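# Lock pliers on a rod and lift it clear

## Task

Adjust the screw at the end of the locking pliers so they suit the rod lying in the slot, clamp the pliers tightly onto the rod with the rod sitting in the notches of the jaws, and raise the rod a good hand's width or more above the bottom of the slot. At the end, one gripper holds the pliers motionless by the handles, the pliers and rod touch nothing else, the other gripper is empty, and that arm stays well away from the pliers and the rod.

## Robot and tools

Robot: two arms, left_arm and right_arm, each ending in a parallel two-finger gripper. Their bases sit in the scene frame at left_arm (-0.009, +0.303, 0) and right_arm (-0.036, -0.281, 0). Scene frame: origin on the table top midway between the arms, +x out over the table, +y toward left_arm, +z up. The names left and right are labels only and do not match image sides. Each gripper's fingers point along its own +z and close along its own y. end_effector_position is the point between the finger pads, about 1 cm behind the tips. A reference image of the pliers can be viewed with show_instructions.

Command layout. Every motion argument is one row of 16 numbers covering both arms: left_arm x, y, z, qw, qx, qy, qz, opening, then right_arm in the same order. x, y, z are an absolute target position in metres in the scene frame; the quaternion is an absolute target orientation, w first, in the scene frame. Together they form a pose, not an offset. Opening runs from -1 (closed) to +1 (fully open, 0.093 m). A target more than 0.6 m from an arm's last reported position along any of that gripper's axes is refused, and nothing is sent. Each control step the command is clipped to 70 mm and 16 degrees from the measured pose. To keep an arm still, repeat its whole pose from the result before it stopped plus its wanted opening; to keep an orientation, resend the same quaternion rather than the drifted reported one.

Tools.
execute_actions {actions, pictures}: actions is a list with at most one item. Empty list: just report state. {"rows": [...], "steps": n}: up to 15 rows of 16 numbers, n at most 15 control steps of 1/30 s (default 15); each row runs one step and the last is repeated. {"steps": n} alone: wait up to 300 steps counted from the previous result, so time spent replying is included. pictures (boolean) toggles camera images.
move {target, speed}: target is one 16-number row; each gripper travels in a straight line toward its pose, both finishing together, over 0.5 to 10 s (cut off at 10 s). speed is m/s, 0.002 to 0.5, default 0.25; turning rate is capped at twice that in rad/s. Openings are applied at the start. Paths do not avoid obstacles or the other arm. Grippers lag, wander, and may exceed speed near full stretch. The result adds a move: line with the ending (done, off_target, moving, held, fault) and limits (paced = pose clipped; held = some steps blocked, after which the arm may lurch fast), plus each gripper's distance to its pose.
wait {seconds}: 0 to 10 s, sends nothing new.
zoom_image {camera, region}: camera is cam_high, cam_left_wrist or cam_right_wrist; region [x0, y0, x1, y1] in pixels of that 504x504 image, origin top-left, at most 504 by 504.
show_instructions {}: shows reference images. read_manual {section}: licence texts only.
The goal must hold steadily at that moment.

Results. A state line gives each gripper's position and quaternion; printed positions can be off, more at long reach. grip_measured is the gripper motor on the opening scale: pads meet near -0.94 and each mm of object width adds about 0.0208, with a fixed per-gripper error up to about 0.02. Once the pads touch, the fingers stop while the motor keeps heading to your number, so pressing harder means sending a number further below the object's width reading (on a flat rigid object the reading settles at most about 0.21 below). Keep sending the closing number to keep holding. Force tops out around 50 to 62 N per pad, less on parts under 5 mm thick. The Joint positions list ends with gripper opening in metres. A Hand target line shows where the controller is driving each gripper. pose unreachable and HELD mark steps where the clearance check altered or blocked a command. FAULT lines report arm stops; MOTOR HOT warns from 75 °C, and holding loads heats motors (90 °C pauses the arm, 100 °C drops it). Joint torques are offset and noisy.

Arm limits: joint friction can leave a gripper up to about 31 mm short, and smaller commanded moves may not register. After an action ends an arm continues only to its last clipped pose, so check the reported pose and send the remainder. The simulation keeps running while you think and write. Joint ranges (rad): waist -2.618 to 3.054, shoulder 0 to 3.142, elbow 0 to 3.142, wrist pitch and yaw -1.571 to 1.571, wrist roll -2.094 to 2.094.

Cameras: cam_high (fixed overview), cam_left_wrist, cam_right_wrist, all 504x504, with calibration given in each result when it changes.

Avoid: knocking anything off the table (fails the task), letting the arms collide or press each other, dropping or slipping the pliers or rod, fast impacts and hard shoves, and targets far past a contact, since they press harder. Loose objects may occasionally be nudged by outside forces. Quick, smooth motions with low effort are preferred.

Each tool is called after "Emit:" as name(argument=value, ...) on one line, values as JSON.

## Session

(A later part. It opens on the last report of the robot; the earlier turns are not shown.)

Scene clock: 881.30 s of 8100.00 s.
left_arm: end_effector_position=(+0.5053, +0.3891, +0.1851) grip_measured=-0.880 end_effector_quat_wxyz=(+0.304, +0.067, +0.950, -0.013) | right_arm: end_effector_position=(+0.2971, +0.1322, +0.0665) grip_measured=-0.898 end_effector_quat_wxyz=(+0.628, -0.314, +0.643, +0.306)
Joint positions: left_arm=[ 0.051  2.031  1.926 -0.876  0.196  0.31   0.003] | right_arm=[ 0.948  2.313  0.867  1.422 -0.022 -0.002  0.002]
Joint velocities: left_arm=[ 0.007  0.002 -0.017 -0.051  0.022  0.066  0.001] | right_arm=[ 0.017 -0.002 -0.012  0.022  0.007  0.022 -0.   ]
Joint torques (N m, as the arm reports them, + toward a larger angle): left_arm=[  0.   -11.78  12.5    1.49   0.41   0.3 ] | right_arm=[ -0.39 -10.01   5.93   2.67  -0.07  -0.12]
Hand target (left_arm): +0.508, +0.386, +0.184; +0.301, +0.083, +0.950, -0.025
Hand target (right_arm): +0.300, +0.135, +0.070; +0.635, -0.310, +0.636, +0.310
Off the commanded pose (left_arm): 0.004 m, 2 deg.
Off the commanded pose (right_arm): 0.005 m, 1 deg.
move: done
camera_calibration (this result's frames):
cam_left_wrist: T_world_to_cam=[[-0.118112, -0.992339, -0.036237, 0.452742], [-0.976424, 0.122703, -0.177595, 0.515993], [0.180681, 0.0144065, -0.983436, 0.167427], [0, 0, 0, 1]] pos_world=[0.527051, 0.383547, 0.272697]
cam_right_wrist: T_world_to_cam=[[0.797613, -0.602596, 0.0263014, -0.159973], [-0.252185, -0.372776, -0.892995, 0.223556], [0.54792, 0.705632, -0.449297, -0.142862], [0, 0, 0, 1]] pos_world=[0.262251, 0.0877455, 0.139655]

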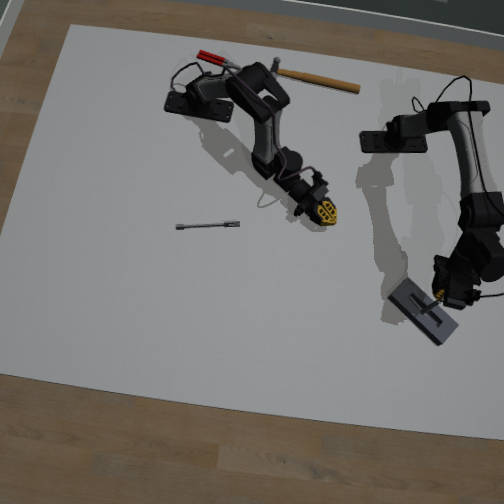

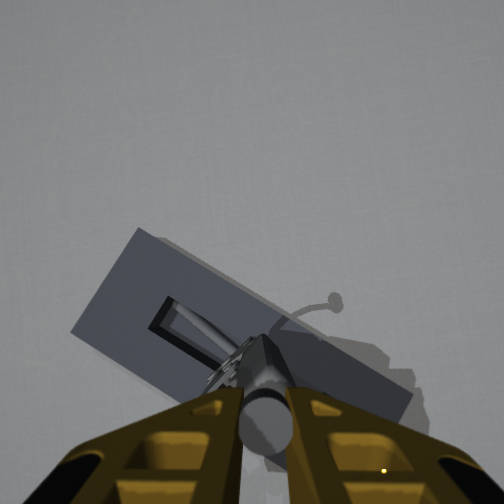

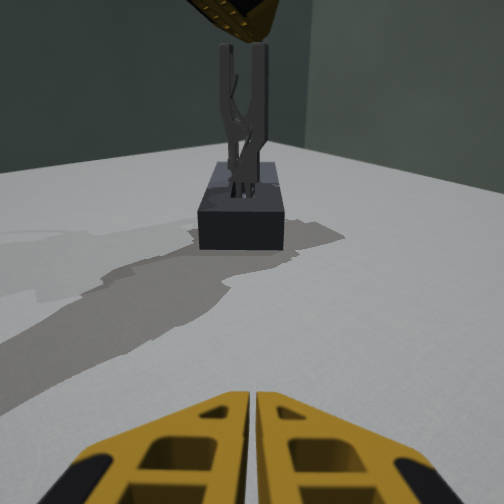

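Emit:
move(target=[0.508,0.386,0.186,0.2996,0.0831,0.9501,-0.0262,-0.5,0.30,0.135,0.07,0.6355,-0.31,0.6355,0.31,-0.9], speed=0.1)

Emit:
move(target=[0.49,0.385,0.235,0.2996,0.0831,0.9501,-0.0262,-0.5,0.30,0.135,0.07,0.6355,-0.31,0.6355,0.31,-0.9], speed=0.15)

Emit:
move(target=[0.43,0.335,0.21,0.6484,-0.3374,0.6214,0.282,1,0.30,0.135,0.07,0.6355,-0.31,0.6355,0.31,-0.9], speed=0.25)

Emit:
move(target=[0.463,0.361,0.15,0.6484,-0.3374,0.6214,0.282,1,0.30,0.135,0.07,0.6355,-0.31,0.6355,0.31,-0.9], speed=0.15)

Scene clock: 885.93 s of 8100.00 s.
left_arm: end_effector_position=(+0.5057, +0.3852, +0.1883) grip_measured=-0.501 end_effector_quat_wxyz=(+0.304, +0.079, +0.949, -0.022) | right_arm: end_effector_position=(+0.2971, +0.1322, +0.0665) grip_measured=-0.898 end_effector_quat_wxyz=(+0.628, -0.314, +0.643, +0.306)
Joint positions: left_arm=[ 0.051  2.038  1.949 -0.898  0.219  0.328  0.021] | right_arm=[ 0.948  2.313  0.867  1.422 -0.022 -0.002  0.002]
Joint velocities: left_arm=[-0.002 -0.007  0.002 -0.051 -0.007  0.007 -0.   ] | right_arm=[ 0.017 -0.002 -0.002 -0.081  0.007  0.037  0.   ]
Joint torques (N m, as the arm reports them, + toward a larger angle): left_arm=[ -0.05 -11.89  11.74   1.51   0.13   0.15] | right_arm=[-0.33 -9.98  5.91  2.67 -0.06 -0.12]
Hand target (left_arm): +0.508, +0.386, +0.186; +0.300, +0.083, +0.950, -0.026
Hand target (right_arm): +0.300, +0.135, +0.070; +0.635, -0.310, +0.636, +0.310
Off the commanded pose (left_arm): 0.003 m, 1 deg.
Off the commanded pose (right_arm): 0.005 m, 1 deg.
move: done
camera_calibration (this result's frames):
cam_left_wrist: T_world_to_cam=[[-0.145652, -0.988975, -0.0267019, 0.459899], [-0.972617, 0.148079, -0.179131, 0.505944], [0.18111, -0.000120105, -0.983463, 0.175954], [0, 0, 0, 1]] pos_world=[0.527208, 0.37993, 0.275954]
cam_right_wrist: T_world_to_cam=[[0.797613, -0.602596, 0.0263014, -0.159973], [-0.252185, -0.372776, -0.892995, 0.223556], [0.54792, 0.705632, -0.449297, -0.142862], [0, 0, 0, 1]] pos_world=[0.262251, 0.0877455, 0.139655]

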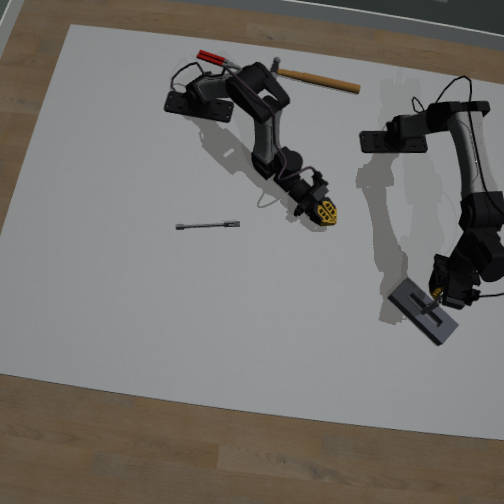

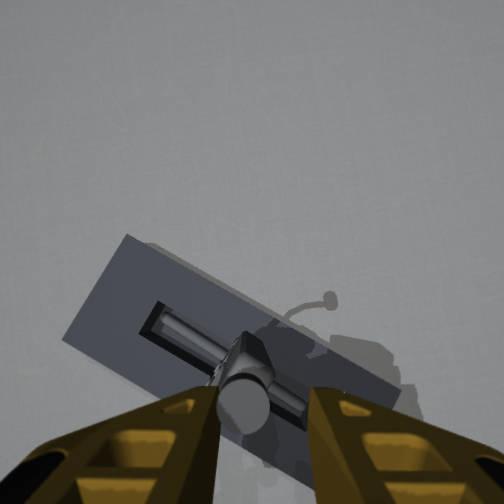

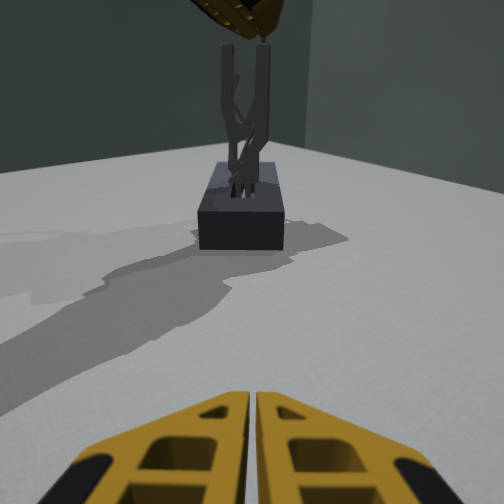

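Scene clock: 887.00 s of 8100.00 s.
left_arm: end_effector_position=(+0.4902, +0.3804, +0.2242) grip_measured=-0.501 end_effector_quat_wxyz=(+0.291, +0.082, +0.953, -0.029) | right_arm: end_effector_position=(+0.2971, +0.1322, +0.0665) grip_measured=-0.898 end_effector_quat_wxyz=(+0.628, -0.314, +0.643, +0.306)
Joint positions: left_arm=[ 0.051  2.035  2.107 -1.089  0.226  0.336  0.021] | right_arm=[ 0.948  2.313  0.867  1.422 -0.022 -0.002  0.002]
Joint velocities: left_arm=[ 0.007  0.002  0.007 -0.022  0.007 -0.022 -0.   ] | right_arm=[-0.007 -0.007 -0.012 -0.066  0.066 -0.022 -0.001]
Joint torques (N m, as the arm reports them, + toward a larger angle): left_arm=[  0.51 -14.14  11.37   1.53   0.13   0.12] | right_arm=[-0.36 -9.95  5.88  2.68 -0.07 -0.13]
Hand target (left_arm): +0.489, +0.385, +0.235; +0.300, +0.083, +0.950, -0.026
Hand target (right_arm): +0.300, +0.135, +0.070; +0.635, -0.310, +0.636, +0.310
Off the commanded pose (left_arm): 0.012 m, 1 deg.
Off the commanded pose (right_arm): 0.005 m, 1 deg.
move: off_target (left_arm)
camera_calibration (this result's frames):
cam_left_wrist: T_world_to_cam=[[-0.156587, -0.987563, -0.0141384, 0.455855], [-0.975662, 0.156893, -0.153191, 0.490363], [0.153504, -0.0101934, -0.988095, 0.232394], [0, 0, 0, 1]] pos_world=[0.514136, 0.375619, 0.311192]
cam_right_wrist: T_world_to_cam=[[0.797613, -0.602596, 0.0263014, -0.159973], [-0.252185, -0.372776, -0.892995, 0.223556], [0.54792, 0.705632, -0.449297, -0.142862], [0, 0, 0, 1]] pos_world=[0.262251, 0.0877455, 0.139655]

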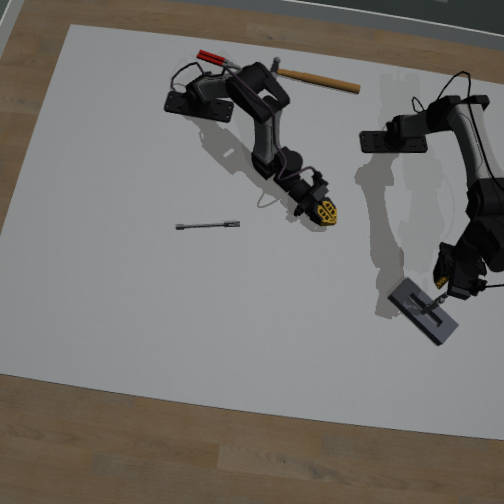

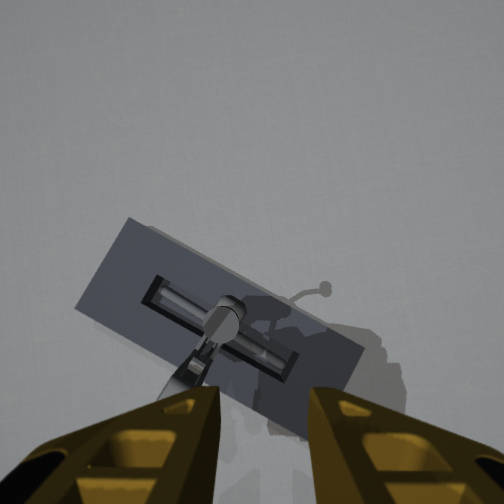

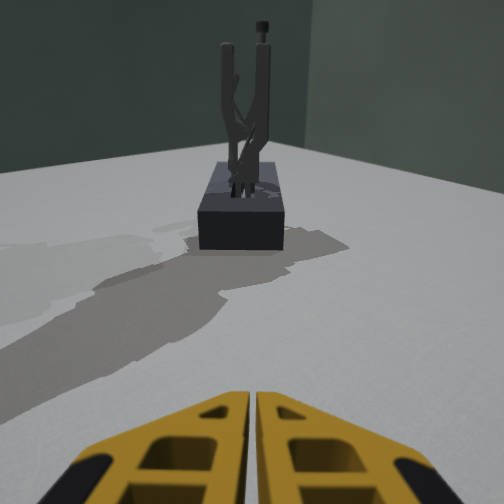

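Scene clock: 890.67 s of 8100.00 s.
left_arm: end_effector_position=(+0.4309, +0.3349, +0.2240) grip_measured=+1.000 end_effector_quat_wxyz=(+0.649, -0.354, +0.616, +0.271) | right_arm: end_effector_position=(+0.2971, +0.1322, +0.0665) grip_measured=-0.898 end_effector_quat_wxyz=(+0.628, -0.314, +0.643, +0.306)
Joint positions: left_arm=[-0.471  1.768  0.918  0.821 -1.212 -0.154  0.093] | right_arm=[ 0.948  2.313  0.867  1.422 -0.022 -0.002  0.002]
Joint velocities: left_arm=[-0.012  0.007  0.002  0.081 -0.037  0.051  0.   ] | right_arm=[-0.012  0.012 -0.002 -0.022 -0.037 -0.007  0.   ]
Joint torques (N m, as the arm reports them, + toward a larger angle): left_arm=[-0.74 -8.3   5.52  2.05 -0.17  0.15] | right_arm=[-0.33 -9.92  5.93  2.67 -0.07 -0.12]
Hand target (left_arm): +0.428, +0.333, +0.209; +0.640, -0.343, +0.626, +0.283
Hand target (right_arm): +0.300, +0.135, +0.070; +0.635, -0.310, +0.636, +0.310
Off the commanded pose (left_arm): 0.014 m, 2 deg.
Off the commanded pose (right_arm): 0.005 m, 1 deg.
move: off_target (left_arm)
camera_calibration (this result's frames):
cam_left_wrist: T_world_to_cam=[[0.80449, -0.579834, 0.128798, -0.181087], [-0.161899, -0.422697, -0.891693, 0.448554], [0.571476, 0.696505, -0.43393, -0.300029], [0, 0, 0, 1]] pos_world=[0.389762, 0.293574, 0.293105]
cam_right_wrist: T_world_to_cam=[[0.797613, -0.602596, 0.0263014, -0.159973], [-0.252185, -0.372776, -0.892995, 0.223556], [0.54792, 0.705632, -0.449297, -0.142862], [0, 0, 0, 1]] pos_world=[0.262251, 0.0877455, 0.139655]

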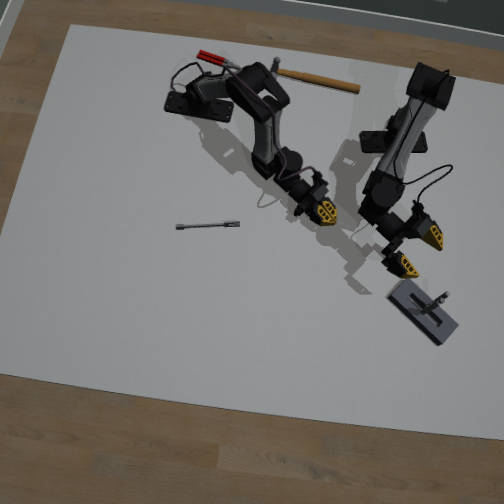

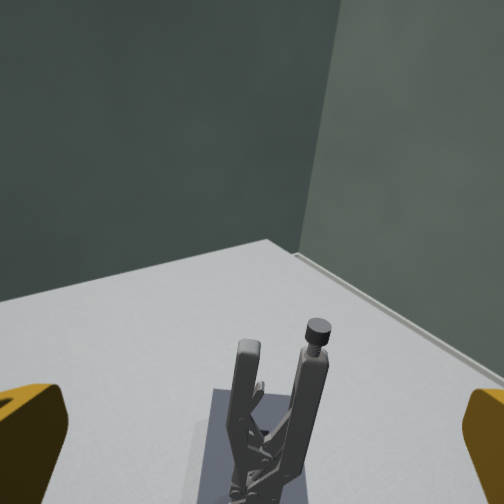

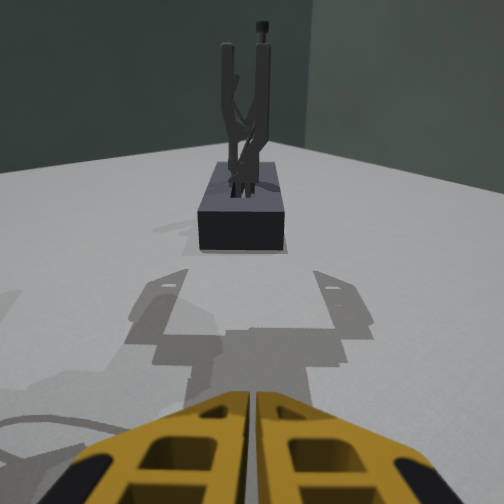

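Scene clock: 891.87 s of 8100.00 s.
left_arm: end_effector_position=(+0.4610, +0.3593, +0.1518) grip_measured=+1.000 end_effector_quat_wxyz=(+0.649, -0.338, +0.621, +0.281) | right_arm: end_effector_position=(+0.2971, +0.1322, +0.0665) grip_measured=-0.898 end_effector_quat_wxyz=(+0.628, -0.314, +0.643, +0.306)
Joint positions: left_arm=[-0.383  2.048  0.918  1.13  -1.114 -0.09   0.093] | right_arm=[ 0.948  2.313  0.867  1.422 -0.022 -0.002  0.002]
Joint velocities: left_arm=[ 0.007 -0.007 -0.017  0.007  0.051 -0.022  0.   ] | right_arm=[-0.032 -0.007 -0.017  0.007  0.022 -0.007  0.   ]
Joint torques (N m, as the arm reports them, + toward a larger angle): left_arm=[  0.27 -10.47   7.82   2.2   -0.03   0.11] | right_arm=[ -0.3  -10.     5.96   2.67  -0.06  -0.13]
Hand target (left_arm): +0.464, +0.361, +0.150; +0.649, -0.337, +0.621, +0.283
Hand target (right_arm): +0.300, +0.135, +0.070; +0.635, -0.310, +0.636, +0.310
Off the commanded pose (left_arm): 0.003 m, 0 deg.
Off the commanded pose (right_arm): 0.005 m, 1 deg.
move: done
camera_calibration (this result's frames):
cam_left_wrist: T_world_to_cam=[[0.801038, -0.591436, 0.0924188, -0.170611], [-0.186751, -0.393589, -0.900118, 0.40162], [0.568737, 0.703769, -0.425731, -0.368128], [0, 0, 0, 1]] pos_world=[0.421037, 0.316244, 0.220549]
cam_right_wrist: T_world_to_cam=[[0.797613, -0.602596, 0.0263014, -0.159973], [-0.252185, -0.372776, -0.892995, 0.223556], [0.54792, 0.705632, -0.449297, -0.142862], [0, 0, 0, 1]] pos_world=[0.262251, 0.0877455, 0.139655]

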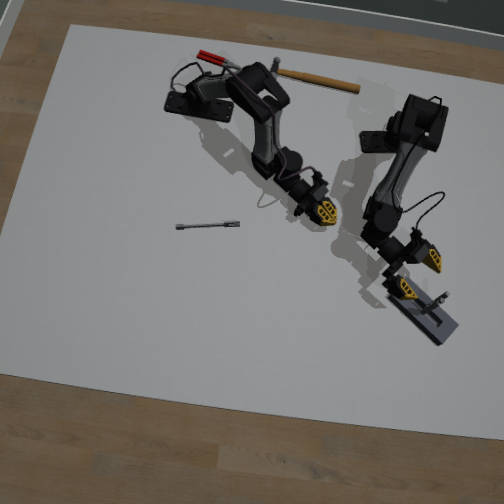

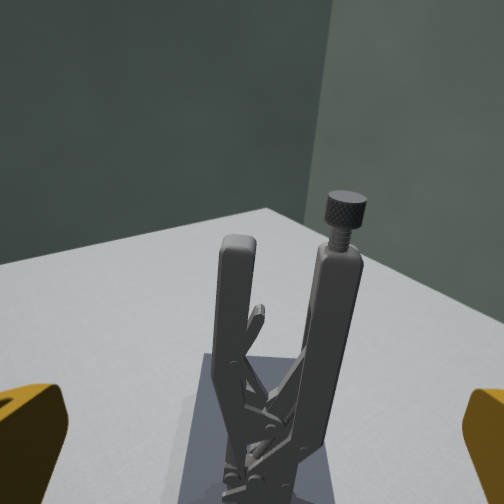

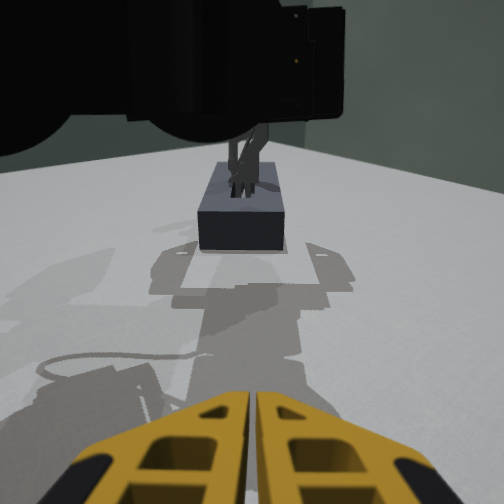

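Emit:
move(target=[0.505,0.397,0.145,0.6484,-0.3374,0.6214,0.282,1,0.30,0.135,0.07,0.6355,-0.31,0.6355,0.31,-0.9], speed=0.1)

Scene clock: 895.47 s of 8100.00 s.
left_arm: end_effector_position=(+0.4984, +0.3963, +0.1489) grip_measured=+1.000 end_effector_quat_wxyz=(+0.652, -0.341, +0.616, +0.279) | right_arm: end_effector_position=(+0.2971, +0.1322, +0.0665) grip_measured=-0.898 end_effector_quat_wxyz=(+0.628, -0.314, +0.643, +0.306)
Joint positions: left_arm=[-0.275  2.147  1.065  1.097 -1.009 -0.089  0.093] | right_arm=[ 0.948  2.313  0.867  1.422 -0.022 -0.002  0.002]
Joint velocities: left_arm=[-0.012  0.007 -0.002 -0.037 -0.051 -0.081  0.   ] | right_arm=[-0.012 -0.002 -0.017 -0.037  0.007 -0.022 -0.001]
Joint torques (N m, as the arm reports them, + toward a larger angle): left_arm=[  0.14 -11.21   9.85   1.99  -0.02   0.11] | right_arm=[ -0.35 -10.     5.92   2.67  -0.07  -0.12]
Hand target (left_arm): +0.504, +0.398, +0.146; +0.649, -0.336, +0.621, +0.283
Hand target (right_arm): +0.300, +0.135, +0.070; +0.635, -0.310, +0.636, +0.310
Off the commanded pose (left_arm): 0.008 m, 1 deg.
Off the commanded pose (right_arm): 0.005 m, 1 deg.
move: done
camera_calibration (this result's frames):
cam_left_wrist: T_world_to_cam=[[0.8011, -0.589543, 0.103335, -0.180795], [-0.17394, -0.39451, -0.902279, 0.4148], [0.572699, 0.704841, -0.418587, -0.420147], [0, 0, 0, 1]] pos_world=[0.457603, 0.353193, 0.21708]
cam_right_wrist: T_world_to_cam=[[0.797613, -0.602596, 0.0263014, -0.159973], [-0.252185, -0.372776, -0.892995, 0.223556], [0.54792, 0.705632, -0.449297, -0.142862], [0, 0, 0, 1]] pos_world=[0.262251, 0.0877455, 0.139655]

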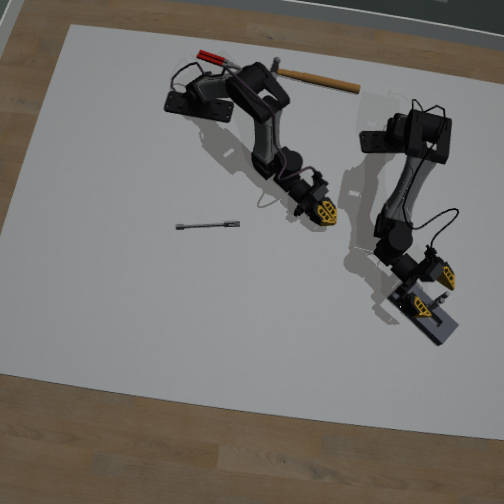

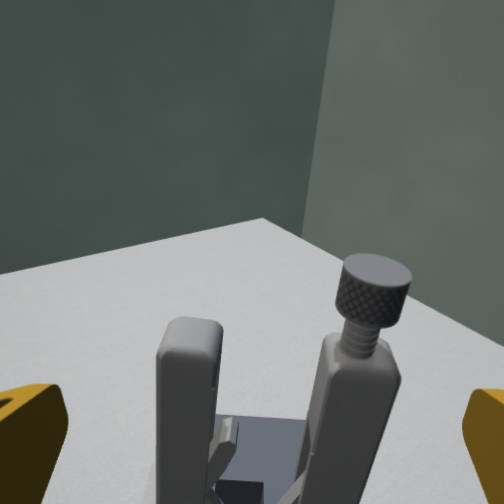

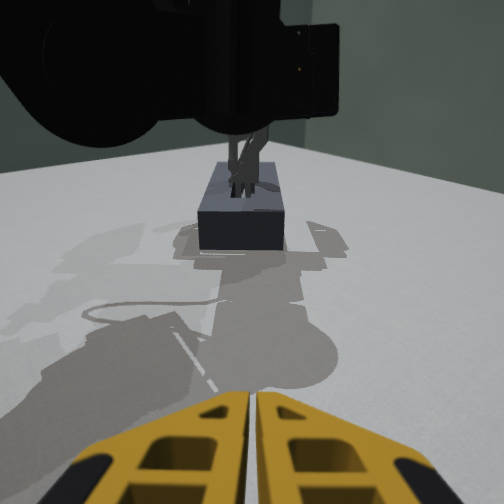

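Emit:
move(target=[0.508,0.396,0.145,0.6484,-0.3374,0.6214,0.282,-0.2,0.22,-0.03,0.15,0.6124,-0.3536,0.6124,0.3536,-0.55], speed=0.15)

Emit:
move(target=[0.501,0.396,0.27,0.6484,-0.3374,0.6214,0.282,-0.2,0.22,-0.03,0.15,0.6124,-0.3536,0.6124,0.3536,-0.55], speed=0.08)

Scene clock: 900.07 s of 8100.00 s.
left_arm: end_effector_position=(+0.5015, +0.3961, +0.1487) grip_measured=-0.161 end_effector_quat_wxyz=(+0.650, -0.340, +0.618, +0.282) | right_arm: end_effector_position=(+0.2249, -0.0267, +0.1506) grip_measured=-0.551 end_effector_quat_wxyz=(+0.614, -0.352, +0.611, +0.354)
Joint positions: left_arm=[-0.275  2.154  1.081  1.08  -1.011 -0.086  0.037] | right_arm=[ 0.614  1.593  0.222  1.377 -0.494  0.003  0.019]
Joint velocities: left_arm=[-0.002  0.007 -0.007 -0.11  -0.095 -0.037 -0.001] | right_arm=[ 0.017  0.007 -0.017 -0.051 -0.022 -0.051  0.   ]
Joint torques (N m, as the arm reports them, + toward a larger angle): left_arm=[ -0.15 -11.15  10.08   1.99  -0.03   0.03] | right_arm=[-0.95 -7.    3.92  2.26 -0.16 -0.09]
Hand target (left_arm): +0.508, +0.396, +0.145; +0.649, -0.337, +0.621, +0.282
Hand target (right_arm): +0.223, -0.030, +0.151; +0.612, -0.351, +0.612, +0.356
Off the commanded pose (left_arm): 0.007 m, 0 deg.
Off the commanded pose (right_arm): 0.006 m, 0 deg.
move: done
camera_calibration (this result's frames):
cam_left_wrist: T_world_to_cam=[[0.803046, -0.588222, 0.0954628, -0.18367], [-0.180566, -0.392848, -0.901702, 0.417685], [0.567903, 0.70687, -0.421688, -0.419849], [0, 0, 0, 1]] pos_world=[0.461349, 0.352827, 0.217115]
cam_right_wrist: T_world_to_cam=[[0.872779, -0.487418, 0.0260855, -0.21412], [-0.18544, -0.380538, -0.905982, 0.208023], [0.451519, 0.785884, -0.422512, 0.0663703], [0, 0, 0, 1]] pos_world=[0.195487, -0.0773645, 0.222093]

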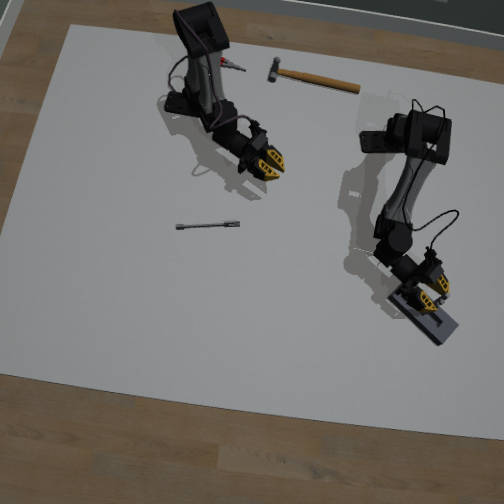

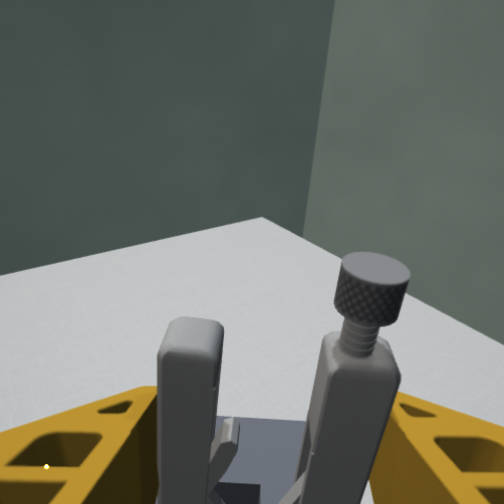

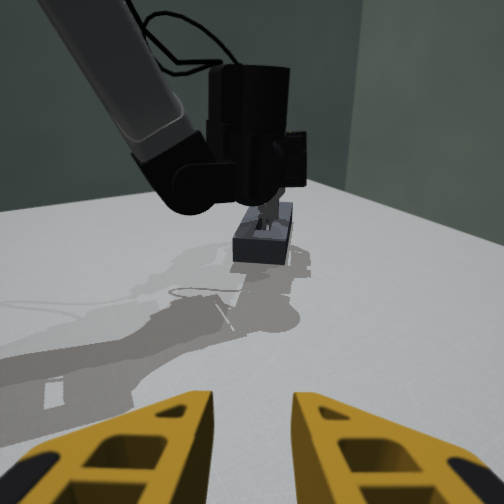

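Scene clock: 902.13 s of 8100.00 s.
left_arm: end_effector_position=(+0.4986, +0.3956, +0.2450) grip_measured=-0.161 end_effector_quat_wxyz=(+0.628, -0.323, +0.644, +0.294) | right_arm: end_effector_position=(+0.2249, -0.0267, +0.1504) grip_measured=-0.551 end_effector_quat_wxyz=(+0.614, -0.352, +0.611, +0.354)
Joint positions: left_arm=[-0.275  1.891  1.212  0.607 -1.001 -0.087  0.037] | right_arm=[ 0.614  1.593  0.222  1.376 -0.494  0.003  0.019]
Joint velocities: left_arm=[ 0.012 -0.012  0.002 -0.037  0.022 -0.007 -0.001] | right_arm=[ 0.022  0.007  0.007 -0.066 -0.007 -0.081 -0.002]
Joint torques (N m, as the arm reports them, + toward a larger angle): left_arm=[ -0.36 -14.18  12.2    2.42  -0.2    0.03] | right_arm=[-0.41 -7.41  3.35  2.22 -0.08 -0.16]
Hand target (left_arm): +0.498, +0.396, +0.270; +0.648, -0.337, +0.622, +0.282
Hand target (right_arm): +0.220, -0.030, +0.150; +0.612, -0.354, +0.612, +0.354
Off the commanded pose (left_arm): 0.025 m, 4 deg.
Off the commanded pose (right_arm): 0.006 m, 0 deg.
move: off_target (left_arm)
camera_calibration (this result's frames):
cam_left_wrist: T_world_to_cam=[[0.802506, -0.595985, 0.0280377, -0.170966], [-0.25468, -0.384671, -0.887224, 0.533976], [0.539557, 0.704862, -0.460487, -0.352747], [0, 0, 0, 1]] pos_world=[0.463521, 0.35215, 0.316115]
cam_right_wrist: T_world_to_cam=[[0.872804, -0.487403, 0.0255277, -0.214035], [-0.186323, -0.381082, -0.905572, 0.207916], [0.451106, 0.785631, -0.423424, 0.0664847], [0, 0, 0, 1]] pos_world=[0.195558, -0.0773208, 0.221898]

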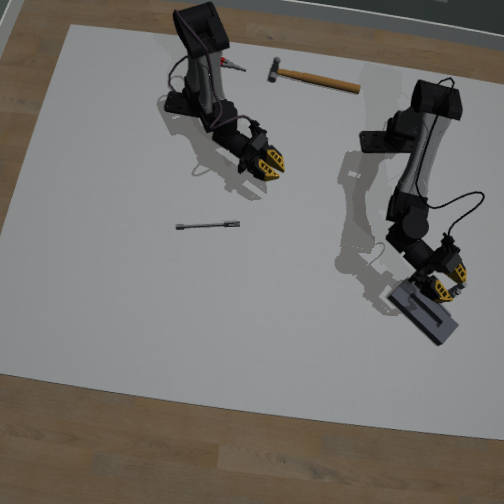

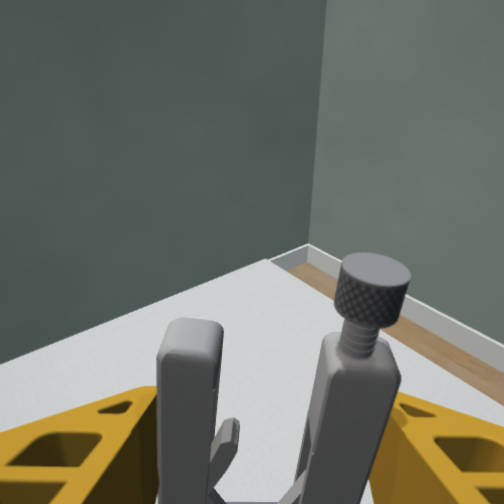

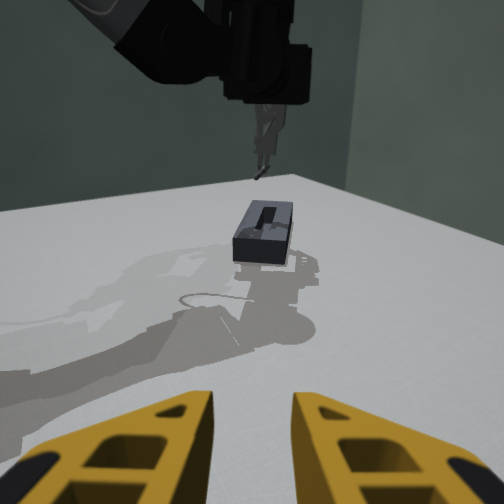

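Emit:
move(target=[0.36,0.14,0.22,0.5793,0.5793,0.4056,0.4056,-0.2,0.30,-0.03,0.204,0.5793,-0.4056,0.5793,0.4056,-0.55], speed=0.2)

Scene clock: 925.37 s of 8100.00 s.
left_arm: end_effector_position=(+0.3646, +0.1416, +0.1973) grip_measured=-0.163 end_effector_quat_wxyz=(+0.561, +0.591, +0.425, +0.394) | right_arm: end_effector_position=(+0.2952, -0.0281, +0.2042) grip_measured=-0.551 end_effector_quat_wxyz=(+0.583, -0.406, +0.576, +0.405)
Joint positions: left_arm=[-0.637  1.387  0.453  0.872 -0.125  1.551  0.037] | right_arm=[ 0.396  1.624  0.615  1.021 -0.887  0.003  0.019]
Joint velocities: left_arm=[ 0.017  0.002 -0.007 -0.051  0.007  0.037 -0.   ] | right_arm=[-0.027 -0.007 -0.007 -0.007  0.007 -0.007 -0.001]
Joint torques (N m, as the arm reports them, + toward a larger angle): left_arm=[-0.85 -8.36  9.67  3.01 -0.04  0.13] | right_arm=[-0.89 -5.59  7.93  2.   -0.1  -0.08]
Hand target (left_arm): +0.362, +0.138, +0.221; +0.583, +0.575, +0.404, +0.408
Hand target (right_arm): +0.301, -0.028, +0.204; +0.580, -0.404, +0.579, +0.407
Off the commanded pose (left_arm): 0.023 m, 4 deg.
Off the commanded pose (right_arm): 0.005 m, 1 deg.
move: off_target (left_arm)
camera_calibration (this result's frames):
cam_left_wrist: T_world_to_cam=[[-0.0361154, -0.00303387, -0.999343, 0.210975], [-0.104357, 0.99454, 0.000752085, -0.0655125], [0.993884, 0.104316, -0.0362348, -0.287714], [0, 0, 0, 1]] pos_world=[0.286737, 0.095808, 0.20046]
cam_right_wrist: T_world_to_cam=[[0.943871, -0.328659, 0.033034, -0.295536], [-0.109954, -0.406921, -0.906822, 0.246144], [0.311477, 0.85229, -0.420218, 0.101126], [0, 0, 0, 1]] pos_world=[0.274514, -0.0831583, 0.275466]

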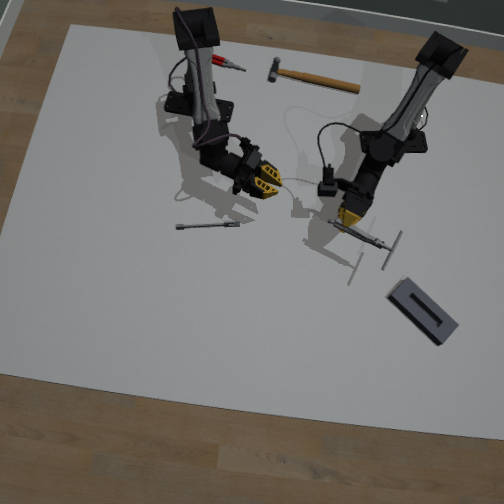

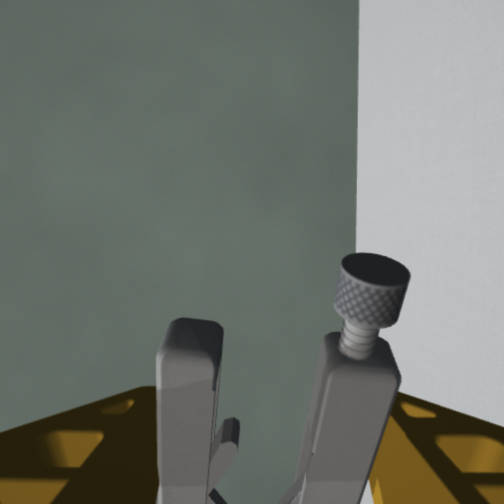

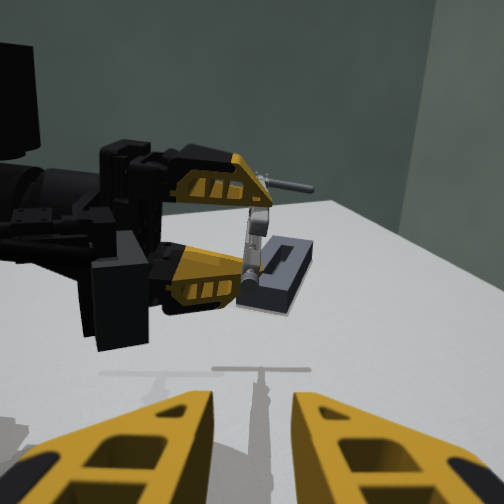

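Emit:
zoom_image(camera="cam_right_wrist", region=[190,160,330,310])

Region (190, 160, 330, 310) of cam_right_wrist's 504x504 image, scaled by 3.360, with more detail than that image has; it fills the left 470 columns of this view, and the rest is white.

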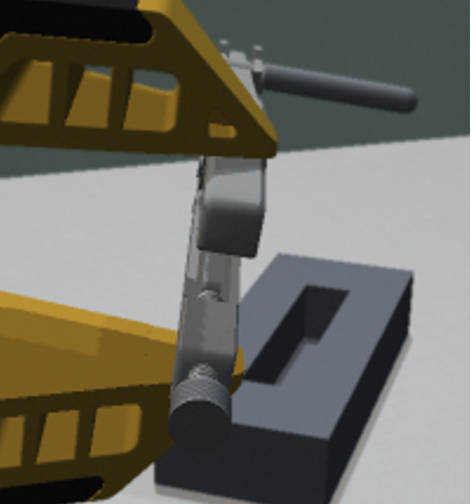

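Emit:
move(target=[0.36,0.14,0.22,0.5793,0.5793,0.4056,0.4056,-0.2,0.322,0.045,0.163,0.5793,-0.4056,0.5793,0.4056,-0.55], speed=0.15)

Scene clock: 934.33 s of 8100.00 s.
left_arm: end_effector_position=(+0.3618, +0.1426, +0.1989) grip_measured=-0.163 end_effector_quat_wxyz=(+0.558, +0.595, +0.426, +0.392) | right_arm: end_effector_position=(+0.3161, +0.0414, +0.1556) grip_measured=-0.551 end_effector_quat_wxyz=(+0.565, -0.405, +0.592, +0.409)
Joint positions: left_arm=[-0.637  1.358  0.453  0.834 -0.123  1.553  0.037] | right_arm=[ 0.57   1.914  0.764  1.114 -0.718  0.003  0.019]
Joint velocities: left_arm=[-0.007  0.002  0.002 -0.037 -0.037  0.007  0.   ] | right_arm=[-0.032 -0.012 -0.002 -0.066  0.081 -0.081  0.   ]
Joint torques (N m, as the arm reports them, + toward a larger angle): left_arm=[-0.85 -7.93  9.13  3.08 -0.04  0.17] | right_arm=[ 0.22 -8.19  7.37  2.46  0.02 -0.21]
Hand target (left_arm): +0.359, +0.140, +0.220; +0.579, +0.579, +0.406, +0.406
Hand target (right_arm): +0.320, +0.045, +0.162; +0.579, -0.407, +0.580, +0.405
Off the commanded pose (left_arm): 0.021 m, 4 deg.
Off the commanded pose (right_arm): 0.010 m, 2 deg.
move: off_target (left_arm)
camera_calibration (this result's frames):
cam_left_wrist: T_world_to_cam=[[-0.044558, 0.00276867, -0.999003, 0.214718], [-0.101953, 0.994762, 0.00730426, -0.0689731], [0.993791, 0.102176, -0.0440424, -0.283071], [0, 0, 0, 1]] pos_world=[0.283849, 0.0969405, 0.202541]
cam_right_wrist: T_world_to_cam=[[0.946295, -0.323303, -0.00138499, -0.286375], [-0.147278, -0.427256, -0.892055, 0.243032], [0.287812, 0.844351, -0.451925, 0.0277128], [0, 0, 0, 1]] pos_world=[0.298812, -0.0121482, 0.228926]

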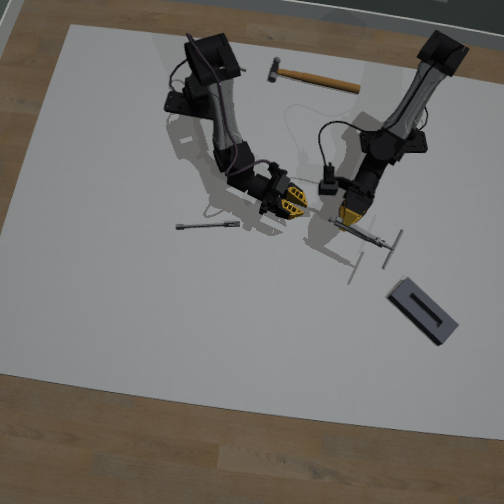

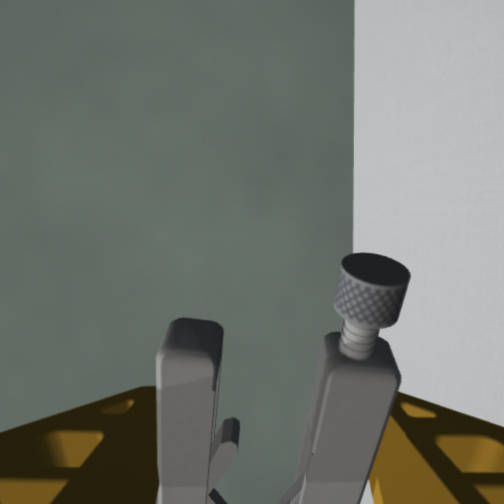

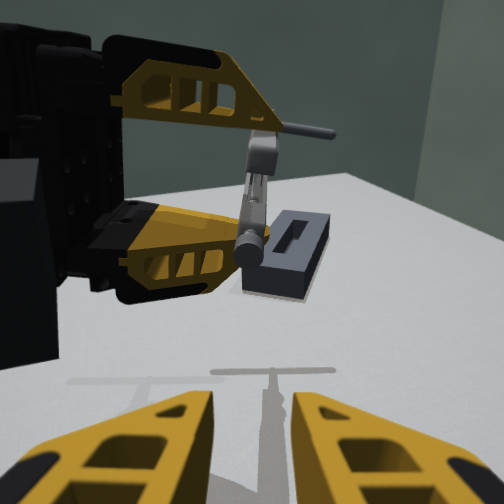

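Emit:
move(target=[0.36,0.14,0.22,0.5793,0.5793,0.4056,0.4056,-0.2,0.322,0.05,0.17,0.1228,0.1228,0.6964,0.6964,-0.55], speed=0.3)

Scene clock: 944.73 s of 8100.00 s.
left_arm: end_effector_position=(+0.3614, +0.1428, +0.1944) grip_measured=-0.163 end_effector_quat_wxyz=(+0.552, +0.600, +0.429, +0.389) | right_arm: end_effector_position=(+0.3198, +0.0458, +0.1636) grip_measured=-0.551 end_effector_quat_wxyz=(+0.123, +0.123, +0.701, +0.692)
Joint positions: left_arm=[-0.637  1.358  0.453  0.815 -0.123  1.553  0.037] | right_arm=[ 0.577  1.914  0.788  1.111 -0.706  1.559  0.019]
Joint velocities: left_arm=[-0.012  0.002 -0.012  0.022 -0.037 -0.037  0.001] | right_arm=[-0.022 -0.017 -0.012 -0.037  0.007 -0.022  0.   ]
Joint torques (N m, as the arm reports them, + toward a larger angle): left_arm=[-0.73 -8.12  9.03  3.28 -0.07  0.18] | right_arm=[ 0.38 -9.49  7.51  2.22  0.05 -0.06]
Hand target (left_arm): +0.359, +0.141, +0.220; +0.578, +0.579, +0.406, +0.406
Hand target (right_arm): +0.322, +0.050, +0.170; +0.123, +0.123, +0.696, +0.696
Off the commanded pose (left_arm): 0.026 m, 5 deg.
Off the commanded pose (right_arm): 0.008 m, 1 deg.
move: off_target (left_arm)
camera_calibration (this result's frames):
cam_left_wrist: T_world_to_cam=[[-0.0614936, 0.011594, -0.99804, 0.214797], [-0.101709, 0.994655, 0.0178214, -0.0712529], [0.992912, 0.102606, -0.0599857, -0.279606], [0, 0, 0, 1]] pos_world=[0.283586, 0.0970709, 0.198874]
cam_right_wrist: T_world_to_cam=[[0.0269133, -0.0060596, -0.999619, 0.154298], [-0.995366, -0.0925114, -0.0262379, 0.366797], [-0.0923172, 0.995693, -0.0085213, 0.0686576], [0, 0, 0, 1]] pos_world=[0.367282, -0.033494, 0.164448]

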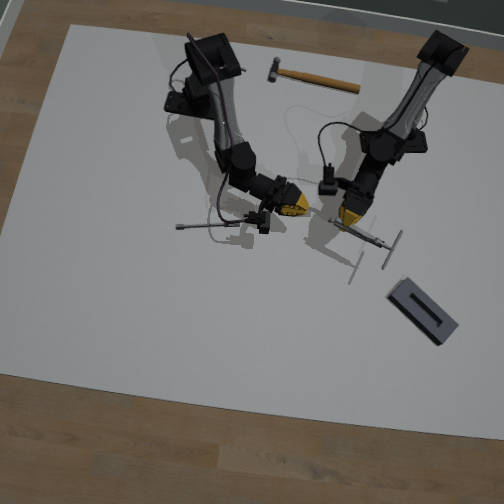

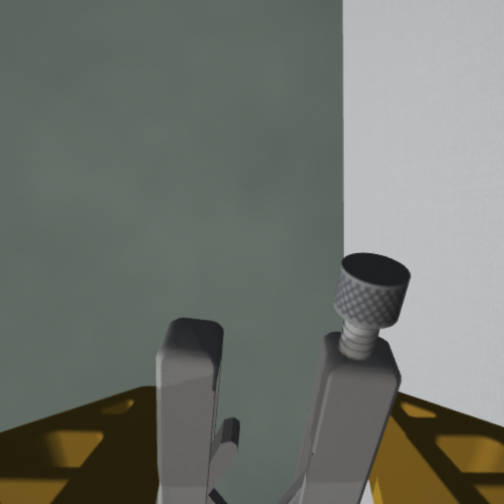

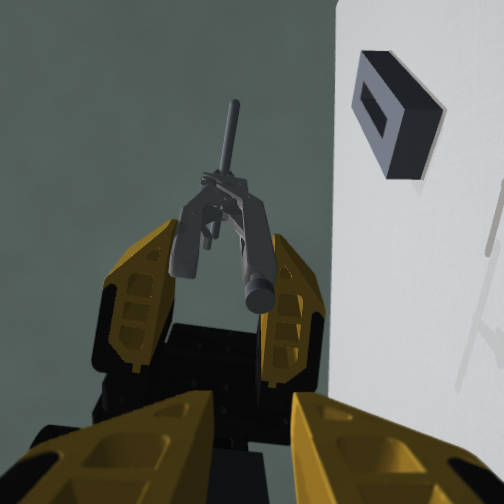

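Emit:
execute_actions(actions=[{"rows":[[0.36,0.14,0.22,0.5793,0.5793,0.4056,0.4056,-0.2,0.325,0.057,0.169,0.1228,0.1228,0.6964,0.6964,-0.55],[0.36,0.14,0.22,0.5793,0.5793,0.4056,0.4056,-0.2,0.327,0.063,0.168,0.1228,0.1228,0.6964,0.6964,-0.55],[0.36,0.14,0.22,0.5793,0.5793,0.4056,0.4056,-0.2,0.329,0.069,0.168,0.1228,0.1228,0.6964,0.6964,-0.55],[0.36,0.14,0.22,0.5793,0.5793,0.4056,0.4056,-0.2,0.331,0.075,0.167,0.1228,0.1228,0.6964,0.6964,-0.55],[0.36,0.14,0.22,0.5793,0.5793,0.4056,0.4056,-0.2,0.333,0.081,0.167,0.1228,0.1228,0.6964,0.6964,-0.55],[0.36,0.14,0.22,0.5793,0.5793,0.4056,0.4056,-0.2,0.335,0.087,0.166,0.1228,0.1228,0.6964,0.6964,-0.55]],"steps":15}])

Scene clock: 952.67 s of 8100.00 s.
left_arm: end_effector_position=(+0.3615, +0.1428, +0.1945) grip_measured=-0.163 end_effector_quat_wxyz=(+0.552, +0.600, +0.429, +0.389) | right_arm: end_effector_position=(+0.3286, +0.0848, +0.1662) grip_measured=-0.551 end_effector_quat_wxyz=(+0.122, +0.115, +0.697, +0.697)
Joint positions: left_arm=[-0.637  1.358  0.453  0.816 -0.123  1.553  0.037] | right_arm=[ 0.653  1.999  0.918  1.084 -0.643  1.563  0.019]
Joint velocities: left_arm=[-0.007 -0.002 -0.012  0.022 -0.007 -0.037 -0.   ] | right_arm=[-0.022  0.007 -0.007  0.022  0.066  0.007  0.   ]
Joint torques (N m, as the arm reports them, + toward a larger angle): left_arm=[-0.76 -8.01  8.92  3.28 -0.05  0.16] | right_arm=[-0.36 -9.37  7.93  2.15 -0.03 -0.12]
Hand target (left_arm): +0.359, +0.141, +0.220; +0.579, +0.579, +0.406, +0.406
Hand target (right_arm): +0.334, +0.087, +0.166; +0.123, +0.122, +0.696, +0.696
Off the commanded pose (left_arm): 0.026 m, 5 deg.
Off the commanded pose (right_arm): 0.007 m, 1 deg.
Steps of this call (steps 1 to 223: nothing new was sent; steps 224 to 238: all 15 steps of this action). Readings (end_effector_position):
224: left_arm (+0.3615, +0.1428, +0.1945) | right_arm (+0.3200, +0.0465, +0.1641)
225: left_arm (+0.3615, +0.1428, +0.1945) | right_arm (+0.3211, +0.0485, +0.1651)
227: left_arm (+0.3615, +0.1428, +0.1945) | right_arm (+0.3235, +0.0577, +0.1685)
231: left_arm (+0.3615, +0.1428, +0.1945) | right_arm (+0.3264, +0.0810, +0.1712)
238: the state above
camera_calibration (this result's frames):
cam_left_wrist: T_world_to_cam=[[-0.0611526, 0.0114247, -0.998063, 0.214795], [-0.101715, 0.994658, 0.017618, -0.0712088], [0.992932, 0.102596, -0.0596638, -0.279676], [0, 0, 0, 1]] pos_world=[0.283592, 0.097068, 0.198947]
cam_right_wrist: T_world_to_cam=[[0.0394655, 0.00476673, -0.99921, 0.151868], [-0.993752, -0.104291, -0.0397475, 0.382025], [-0.104398, 0.994535, 0.000621059, 0.0331683], [0, 0, 0, 1]] pos_world=[0.377107, 0.00613066, 0.166912]

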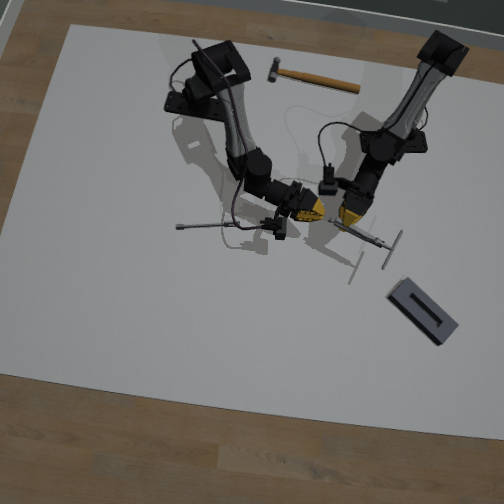

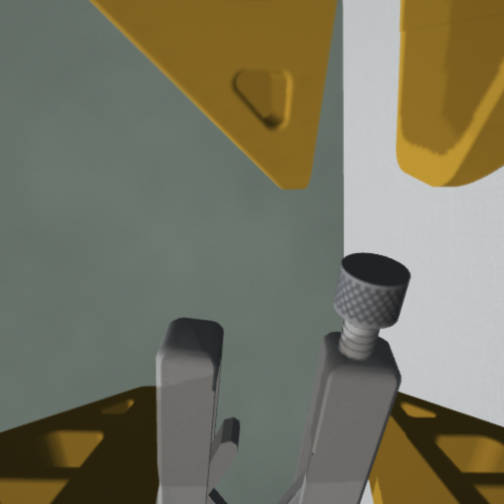

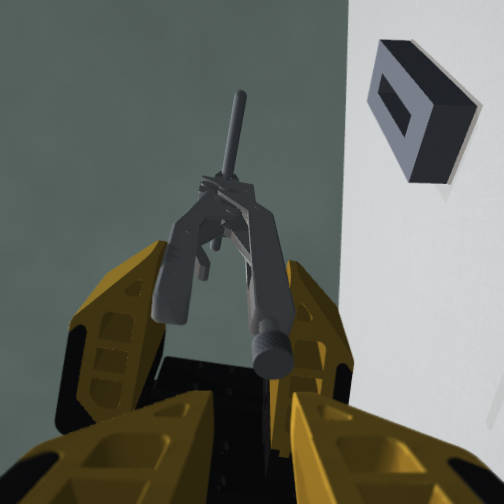

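Emit:
execute_actions(actions=[{"rows":[[0.36,0.14,0.22,0.5793,0.5793,0.4056,0.4056,-0.2,0.338,0.087,0.163,0.1228,0.1228,0.6964,0.6964,-0.55],[0.36,0.14,0.22,0.5793,0.5793,0.4056,0.4056,-0.2,0.342,0.088,0.159,0.1228,0.1228,0.6964,0.6964,-0.55]],"steps":15}])

Scene clock: 956.50 s of 8100.00 s.
left_arm: end_effector_position=(+0.3615, +0.1428, +0.1945) grip_measured=-0.163 end_effector_quat_wxyz=(+0.552, +0.600, +0.429, +0.389) | right_arm: end_effector_position=(+0.3351, +0.0884, +0.1549) grip_measured=-0.551 end_effector_quat_wxyz=(+0.119, +0.121, +0.701, +0.693)
Joint positions: left_arm=[-0.637  1.358  0.453  0.816 -0.123  1.553  0.037] | right_arm=[ 0.653  2.041  0.943  1.082 -0.638  1.563  0.019]
Joint velocities: left_arm=[-0.002 -0.012 -0.007 -0.051  0.022  0.007  0.001] | right_arm=[-0.017 -0.007  0.007  0.037  0.007 -0.037  0.   ]
Joint torques (N m, as the arm reports them, + toward a larger angle): left_arm=[-0.76 -8.06  8.99  3.28 -0.05  0.16] | right_arm=[-0.87 -9.89  7.84  2.4  -0.07 -0.11]
Hand target (left_arm): +0.359, +0.141, +0.220; +0.578, +0.579, +0.407, +0.406
Hand target (right_arm): +0.342, +0.088, +0.159; +0.123, +0.123, +0.697, +0.696
Off the commanded pose (left_arm): 0.026 m, 5 deg.
Off the commanded pose (right_arm): 0.008 m, 1 deg.
Steps of this call (steps 1 to 100: nothing new was sent; steps 101 to 115: all 15 steps of this action). Readings (end_effector_position):
101: left_arm (+0.3615, +0.1428, +0.1945) | right_arm (+0.3297, +0.0848, +0.1655)
102: left_arm (+0.3615, +0.1428, +0.1945) | right_arm (+0.3310, +0.0856, +0.1648)
104: left_arm (+0.3615, +0.1428, +0.1945) | right_arm (+0.3340, +0.0876, +0.1616)
108: left_arm (+0.3615, +0.1428, +0.1945) | right_arm (+0.3351, +0.0884, +0.1551)
115: the state above
camera_calibration (this result's frames):
cam_left_wrist: T_world_to_cam=[[-0.0611526, 0.0114247, -0.998063, 0.214795], [-0.101715, 0.994658, 0.017618, -0.0712088], [0.992932, 0.102596, -0.0596638, -0.279676], [0, 0, 0, 1]] pos_world=[0.283592, 0.097068, 0.198947]
cam_right_wrist: T_world_to_cam=[[0.0242808, -0.00561018, -0.999689, 0.146312], [-0.994739, -0.0996838, -0.0236012, 0.385799], [-0.0995204, 0.995003, -0.00800106, 0.0299946], [0, 0, 0, 1]] pos_world=[0.383202, 0.00943407, 0.155612]

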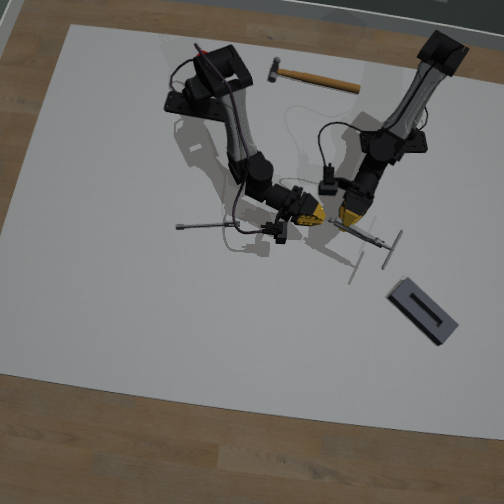

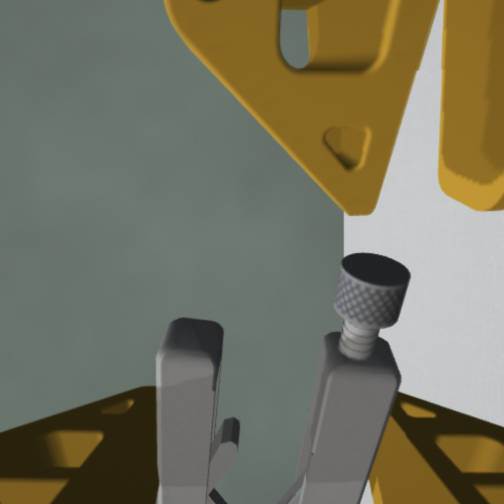

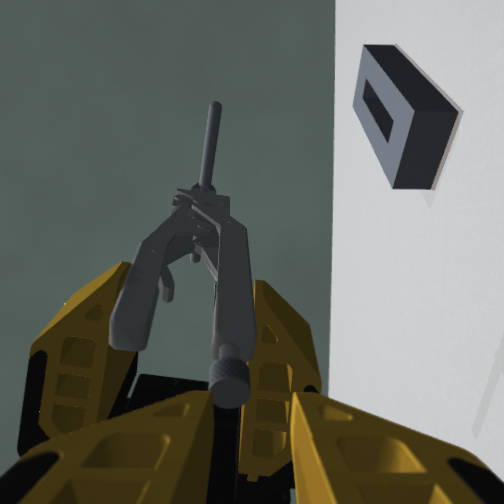

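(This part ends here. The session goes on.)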